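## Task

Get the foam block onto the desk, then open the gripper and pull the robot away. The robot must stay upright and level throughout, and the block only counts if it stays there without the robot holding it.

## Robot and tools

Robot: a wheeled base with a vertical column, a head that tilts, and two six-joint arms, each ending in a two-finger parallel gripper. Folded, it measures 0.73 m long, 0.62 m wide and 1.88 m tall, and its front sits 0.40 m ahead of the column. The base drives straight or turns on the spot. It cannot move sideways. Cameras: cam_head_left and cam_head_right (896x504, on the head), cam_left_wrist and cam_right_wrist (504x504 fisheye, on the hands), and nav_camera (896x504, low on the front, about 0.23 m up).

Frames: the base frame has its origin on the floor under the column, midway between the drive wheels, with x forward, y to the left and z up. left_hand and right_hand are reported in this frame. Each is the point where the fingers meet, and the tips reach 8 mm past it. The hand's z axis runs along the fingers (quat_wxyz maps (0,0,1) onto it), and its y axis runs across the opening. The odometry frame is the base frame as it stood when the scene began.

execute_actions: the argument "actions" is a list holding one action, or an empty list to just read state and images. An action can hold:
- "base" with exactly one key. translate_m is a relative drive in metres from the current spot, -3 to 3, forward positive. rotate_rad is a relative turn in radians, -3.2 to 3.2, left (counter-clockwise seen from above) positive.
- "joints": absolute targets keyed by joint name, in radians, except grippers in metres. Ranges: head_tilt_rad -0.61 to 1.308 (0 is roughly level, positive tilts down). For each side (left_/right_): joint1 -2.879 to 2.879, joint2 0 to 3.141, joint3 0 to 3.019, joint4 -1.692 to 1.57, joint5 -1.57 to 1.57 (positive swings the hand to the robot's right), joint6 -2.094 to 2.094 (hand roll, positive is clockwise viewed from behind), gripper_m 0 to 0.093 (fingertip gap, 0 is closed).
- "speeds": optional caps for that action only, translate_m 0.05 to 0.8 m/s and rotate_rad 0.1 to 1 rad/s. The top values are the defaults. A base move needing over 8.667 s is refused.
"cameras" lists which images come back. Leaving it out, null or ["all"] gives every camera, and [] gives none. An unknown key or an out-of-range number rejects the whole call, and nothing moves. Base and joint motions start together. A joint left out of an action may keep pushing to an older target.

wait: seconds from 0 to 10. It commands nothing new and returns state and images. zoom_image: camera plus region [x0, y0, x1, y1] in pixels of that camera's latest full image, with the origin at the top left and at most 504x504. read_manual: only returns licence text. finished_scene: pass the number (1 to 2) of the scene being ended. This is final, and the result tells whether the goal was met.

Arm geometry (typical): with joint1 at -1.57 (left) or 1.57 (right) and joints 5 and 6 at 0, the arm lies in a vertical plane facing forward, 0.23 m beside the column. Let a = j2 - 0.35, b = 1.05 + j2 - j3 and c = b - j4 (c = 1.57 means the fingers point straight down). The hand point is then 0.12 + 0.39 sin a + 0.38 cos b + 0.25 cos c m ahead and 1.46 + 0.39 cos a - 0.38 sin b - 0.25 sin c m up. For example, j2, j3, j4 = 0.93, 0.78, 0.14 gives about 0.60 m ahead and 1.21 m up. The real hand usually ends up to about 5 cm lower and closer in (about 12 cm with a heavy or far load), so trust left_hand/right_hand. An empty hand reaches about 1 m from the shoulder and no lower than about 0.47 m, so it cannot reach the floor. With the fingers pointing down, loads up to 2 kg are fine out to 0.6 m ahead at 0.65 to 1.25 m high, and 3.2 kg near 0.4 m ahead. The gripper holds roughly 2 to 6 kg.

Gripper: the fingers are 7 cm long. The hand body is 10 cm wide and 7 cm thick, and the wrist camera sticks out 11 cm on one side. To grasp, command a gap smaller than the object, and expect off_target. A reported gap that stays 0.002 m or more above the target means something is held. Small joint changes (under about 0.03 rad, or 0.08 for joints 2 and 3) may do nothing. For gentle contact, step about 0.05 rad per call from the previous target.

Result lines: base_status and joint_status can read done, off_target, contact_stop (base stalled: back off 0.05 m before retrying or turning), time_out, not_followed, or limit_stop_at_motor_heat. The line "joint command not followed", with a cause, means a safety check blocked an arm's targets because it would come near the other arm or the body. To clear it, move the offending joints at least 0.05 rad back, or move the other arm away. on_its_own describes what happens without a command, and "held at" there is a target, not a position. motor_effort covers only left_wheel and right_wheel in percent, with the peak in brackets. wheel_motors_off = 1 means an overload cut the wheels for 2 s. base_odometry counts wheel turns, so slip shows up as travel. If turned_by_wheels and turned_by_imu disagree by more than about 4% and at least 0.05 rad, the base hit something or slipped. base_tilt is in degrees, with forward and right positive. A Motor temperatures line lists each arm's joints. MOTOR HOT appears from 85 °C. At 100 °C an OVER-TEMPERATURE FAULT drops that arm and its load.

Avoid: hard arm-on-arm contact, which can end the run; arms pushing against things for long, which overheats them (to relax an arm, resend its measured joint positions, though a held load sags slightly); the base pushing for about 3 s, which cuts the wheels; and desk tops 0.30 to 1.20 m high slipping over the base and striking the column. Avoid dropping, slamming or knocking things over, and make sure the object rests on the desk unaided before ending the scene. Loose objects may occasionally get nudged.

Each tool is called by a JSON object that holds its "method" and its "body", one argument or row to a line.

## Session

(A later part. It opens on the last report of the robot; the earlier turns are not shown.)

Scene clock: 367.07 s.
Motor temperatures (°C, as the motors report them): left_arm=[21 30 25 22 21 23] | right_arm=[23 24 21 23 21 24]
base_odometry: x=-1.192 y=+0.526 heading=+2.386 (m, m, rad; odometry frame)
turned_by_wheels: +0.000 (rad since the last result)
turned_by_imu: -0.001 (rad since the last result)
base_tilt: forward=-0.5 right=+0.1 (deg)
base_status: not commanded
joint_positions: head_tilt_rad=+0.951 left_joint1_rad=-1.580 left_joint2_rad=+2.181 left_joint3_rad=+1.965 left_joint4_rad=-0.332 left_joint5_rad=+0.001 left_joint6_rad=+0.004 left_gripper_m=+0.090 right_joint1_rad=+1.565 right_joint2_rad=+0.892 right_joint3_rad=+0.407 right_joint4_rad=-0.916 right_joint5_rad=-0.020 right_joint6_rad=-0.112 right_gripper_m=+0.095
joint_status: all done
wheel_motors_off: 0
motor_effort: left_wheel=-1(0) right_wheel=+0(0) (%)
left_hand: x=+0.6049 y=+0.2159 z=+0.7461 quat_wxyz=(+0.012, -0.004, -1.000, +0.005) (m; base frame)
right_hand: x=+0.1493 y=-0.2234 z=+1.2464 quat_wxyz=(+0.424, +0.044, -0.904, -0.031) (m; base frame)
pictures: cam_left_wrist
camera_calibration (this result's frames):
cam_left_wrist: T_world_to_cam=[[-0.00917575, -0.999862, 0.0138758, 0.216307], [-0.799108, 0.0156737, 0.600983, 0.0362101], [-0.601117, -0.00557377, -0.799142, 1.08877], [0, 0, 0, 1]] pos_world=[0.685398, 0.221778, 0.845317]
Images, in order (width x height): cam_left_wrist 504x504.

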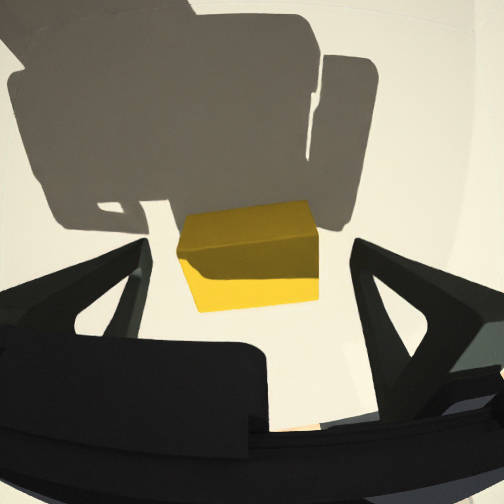

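{"method": "execute_actions", "body": {
  "actions": [
    {"base": {"translate_m": -0.55}, "joints": {"left_joint1_rad": -1.58, "left_joint2_rad": 1.55, "left_joint3_rad": 1.3, "left_joint4_rad": -0.3, "left_joint5_rad": 0, "left_joint6_rad": 0, "left_gripper_m": 0.09, "head_tilt_rad": 0.8}}
  ],
  "cameras": ["cam_head_left", "cam_head_right", "cam_left_wrist"]
}}

Scene clock: 377.77 s.
Motor temperatures (°C, as the motors report them): left_arm=[21 30 25 22 21 23] | right_arm=[23 24 21 23 21 24]
base_odometry: x=-0.791 y=+0.149 heading=+2.386 (m, m, rad; odometry frame)
turned_by_wheels: +0.000 (rad since the last result)
turned_by_imu: -0.001 (rad since the last result)
base_tilt: forward=-0.6 right=-0.1 (deg)
base_status: done
joint_positions: head_tilt_rad=+0.815 left_joint1_rad=-1.580 left_joint2_rad=+1.549 left_joint3_rad=+1.301 left_joint4_rad=-0.301 left_joint5_rad=+0.001 left_joint6_rad=+0.004 left_gripper_m=+0.090 right_joint1_rad=+1.565 right_joint2_rad=+0.892 right_joint3_rad=+0.404 right_joint4_rad=-0.916 right_joint5_rad=-0.020 right_joint6_rad=-0.112 right_gripper_m=+0.095
joint_status: all done
wheel_motors_off: 0
motor_effort: left_wheel=+0(40) right_wheel=-1(30) (%)
left_hand: x=+0.5807 y=+0.2180 z=+0.9813 quat_wxyz=(+0.013, -0.004, -1.000, +0.005) (m; base frame)
right_hand: x=+0.1476 y=-0.2234 z=+1.2469 quat_wxyz=(+0.425, +0.044, -0.904, -0.031) (m; base frame)
pictures: cam_head_left, cam_head_right, cam_left_wrist
camera_calibration (this result's frames):
cam_head_left: T_world_to_cam=[[0.0692697, -0.996362, -0.0496419, 0.105279], [-0.699719, -0.0130576, -0.714299, 1.13208], [0.711052, 0.0842146, -0.698078, 0.970379], [0, 0, 0, 1]] pos_world=[0.0948573, 0.0379583, 1.49127]
cam_head_right: T_world_to_cam=[[0.0826976, -0.995698, -0.0418, 0.00391011], [-0.696188, -0.0277081, -0.717325, 1.13694], [0.713081, 0.0884217, -0.695484, 0.968969], [0, 0, 0, 1]] pos_world=[0.100246, -0.0502822, 1.48962]
cam_left_wrist: T_world_to_cam=[[-0.00917155, -0.999862, 0.0138791, 0.214903], [-0.798649, 0.0156766, 0.601592, -0.12544], [-0.601727, -0.00556698, -0.798683, 1.26203], [0, 0, 0, 1]] pos_world=[0.661188, 0.223865, 1.08045]
Images, in order (width x height): cam_head_left 896x504, cam_head_right 896x504, cam_left_wrist 504x504.

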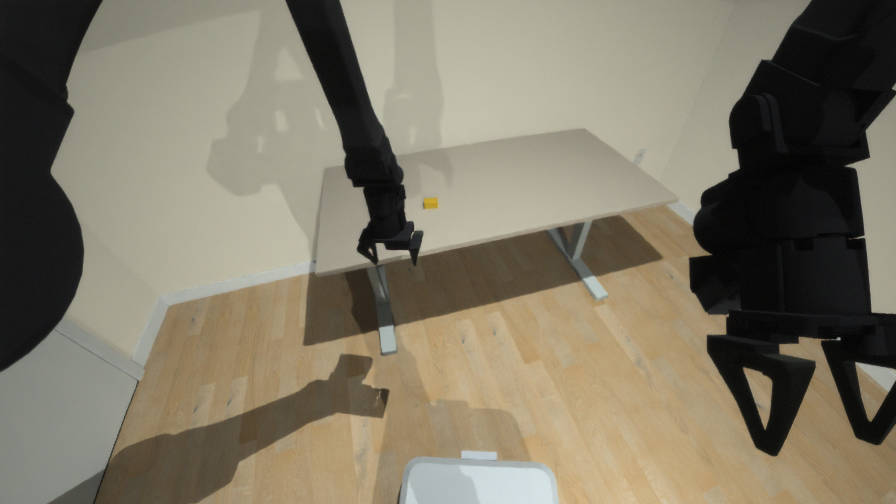

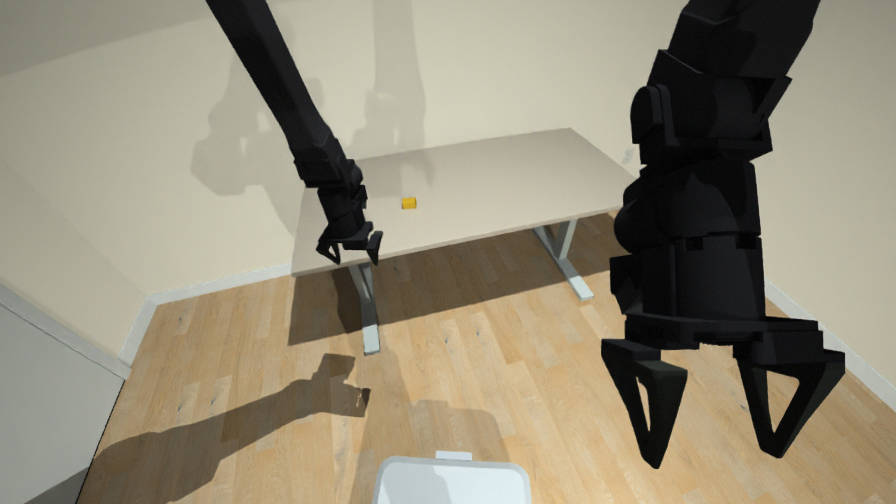

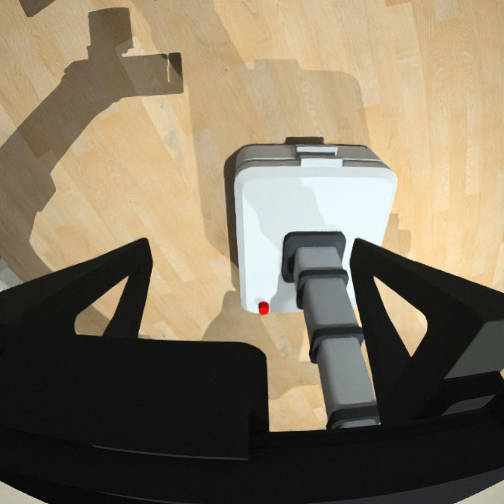

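The block is resting on the desk, well inside the edges, and the robot is clear. Ending scene 1.

{"method": "finished_scene", "body": {
  "scene": 1
}}

The scene is finished: the task was done.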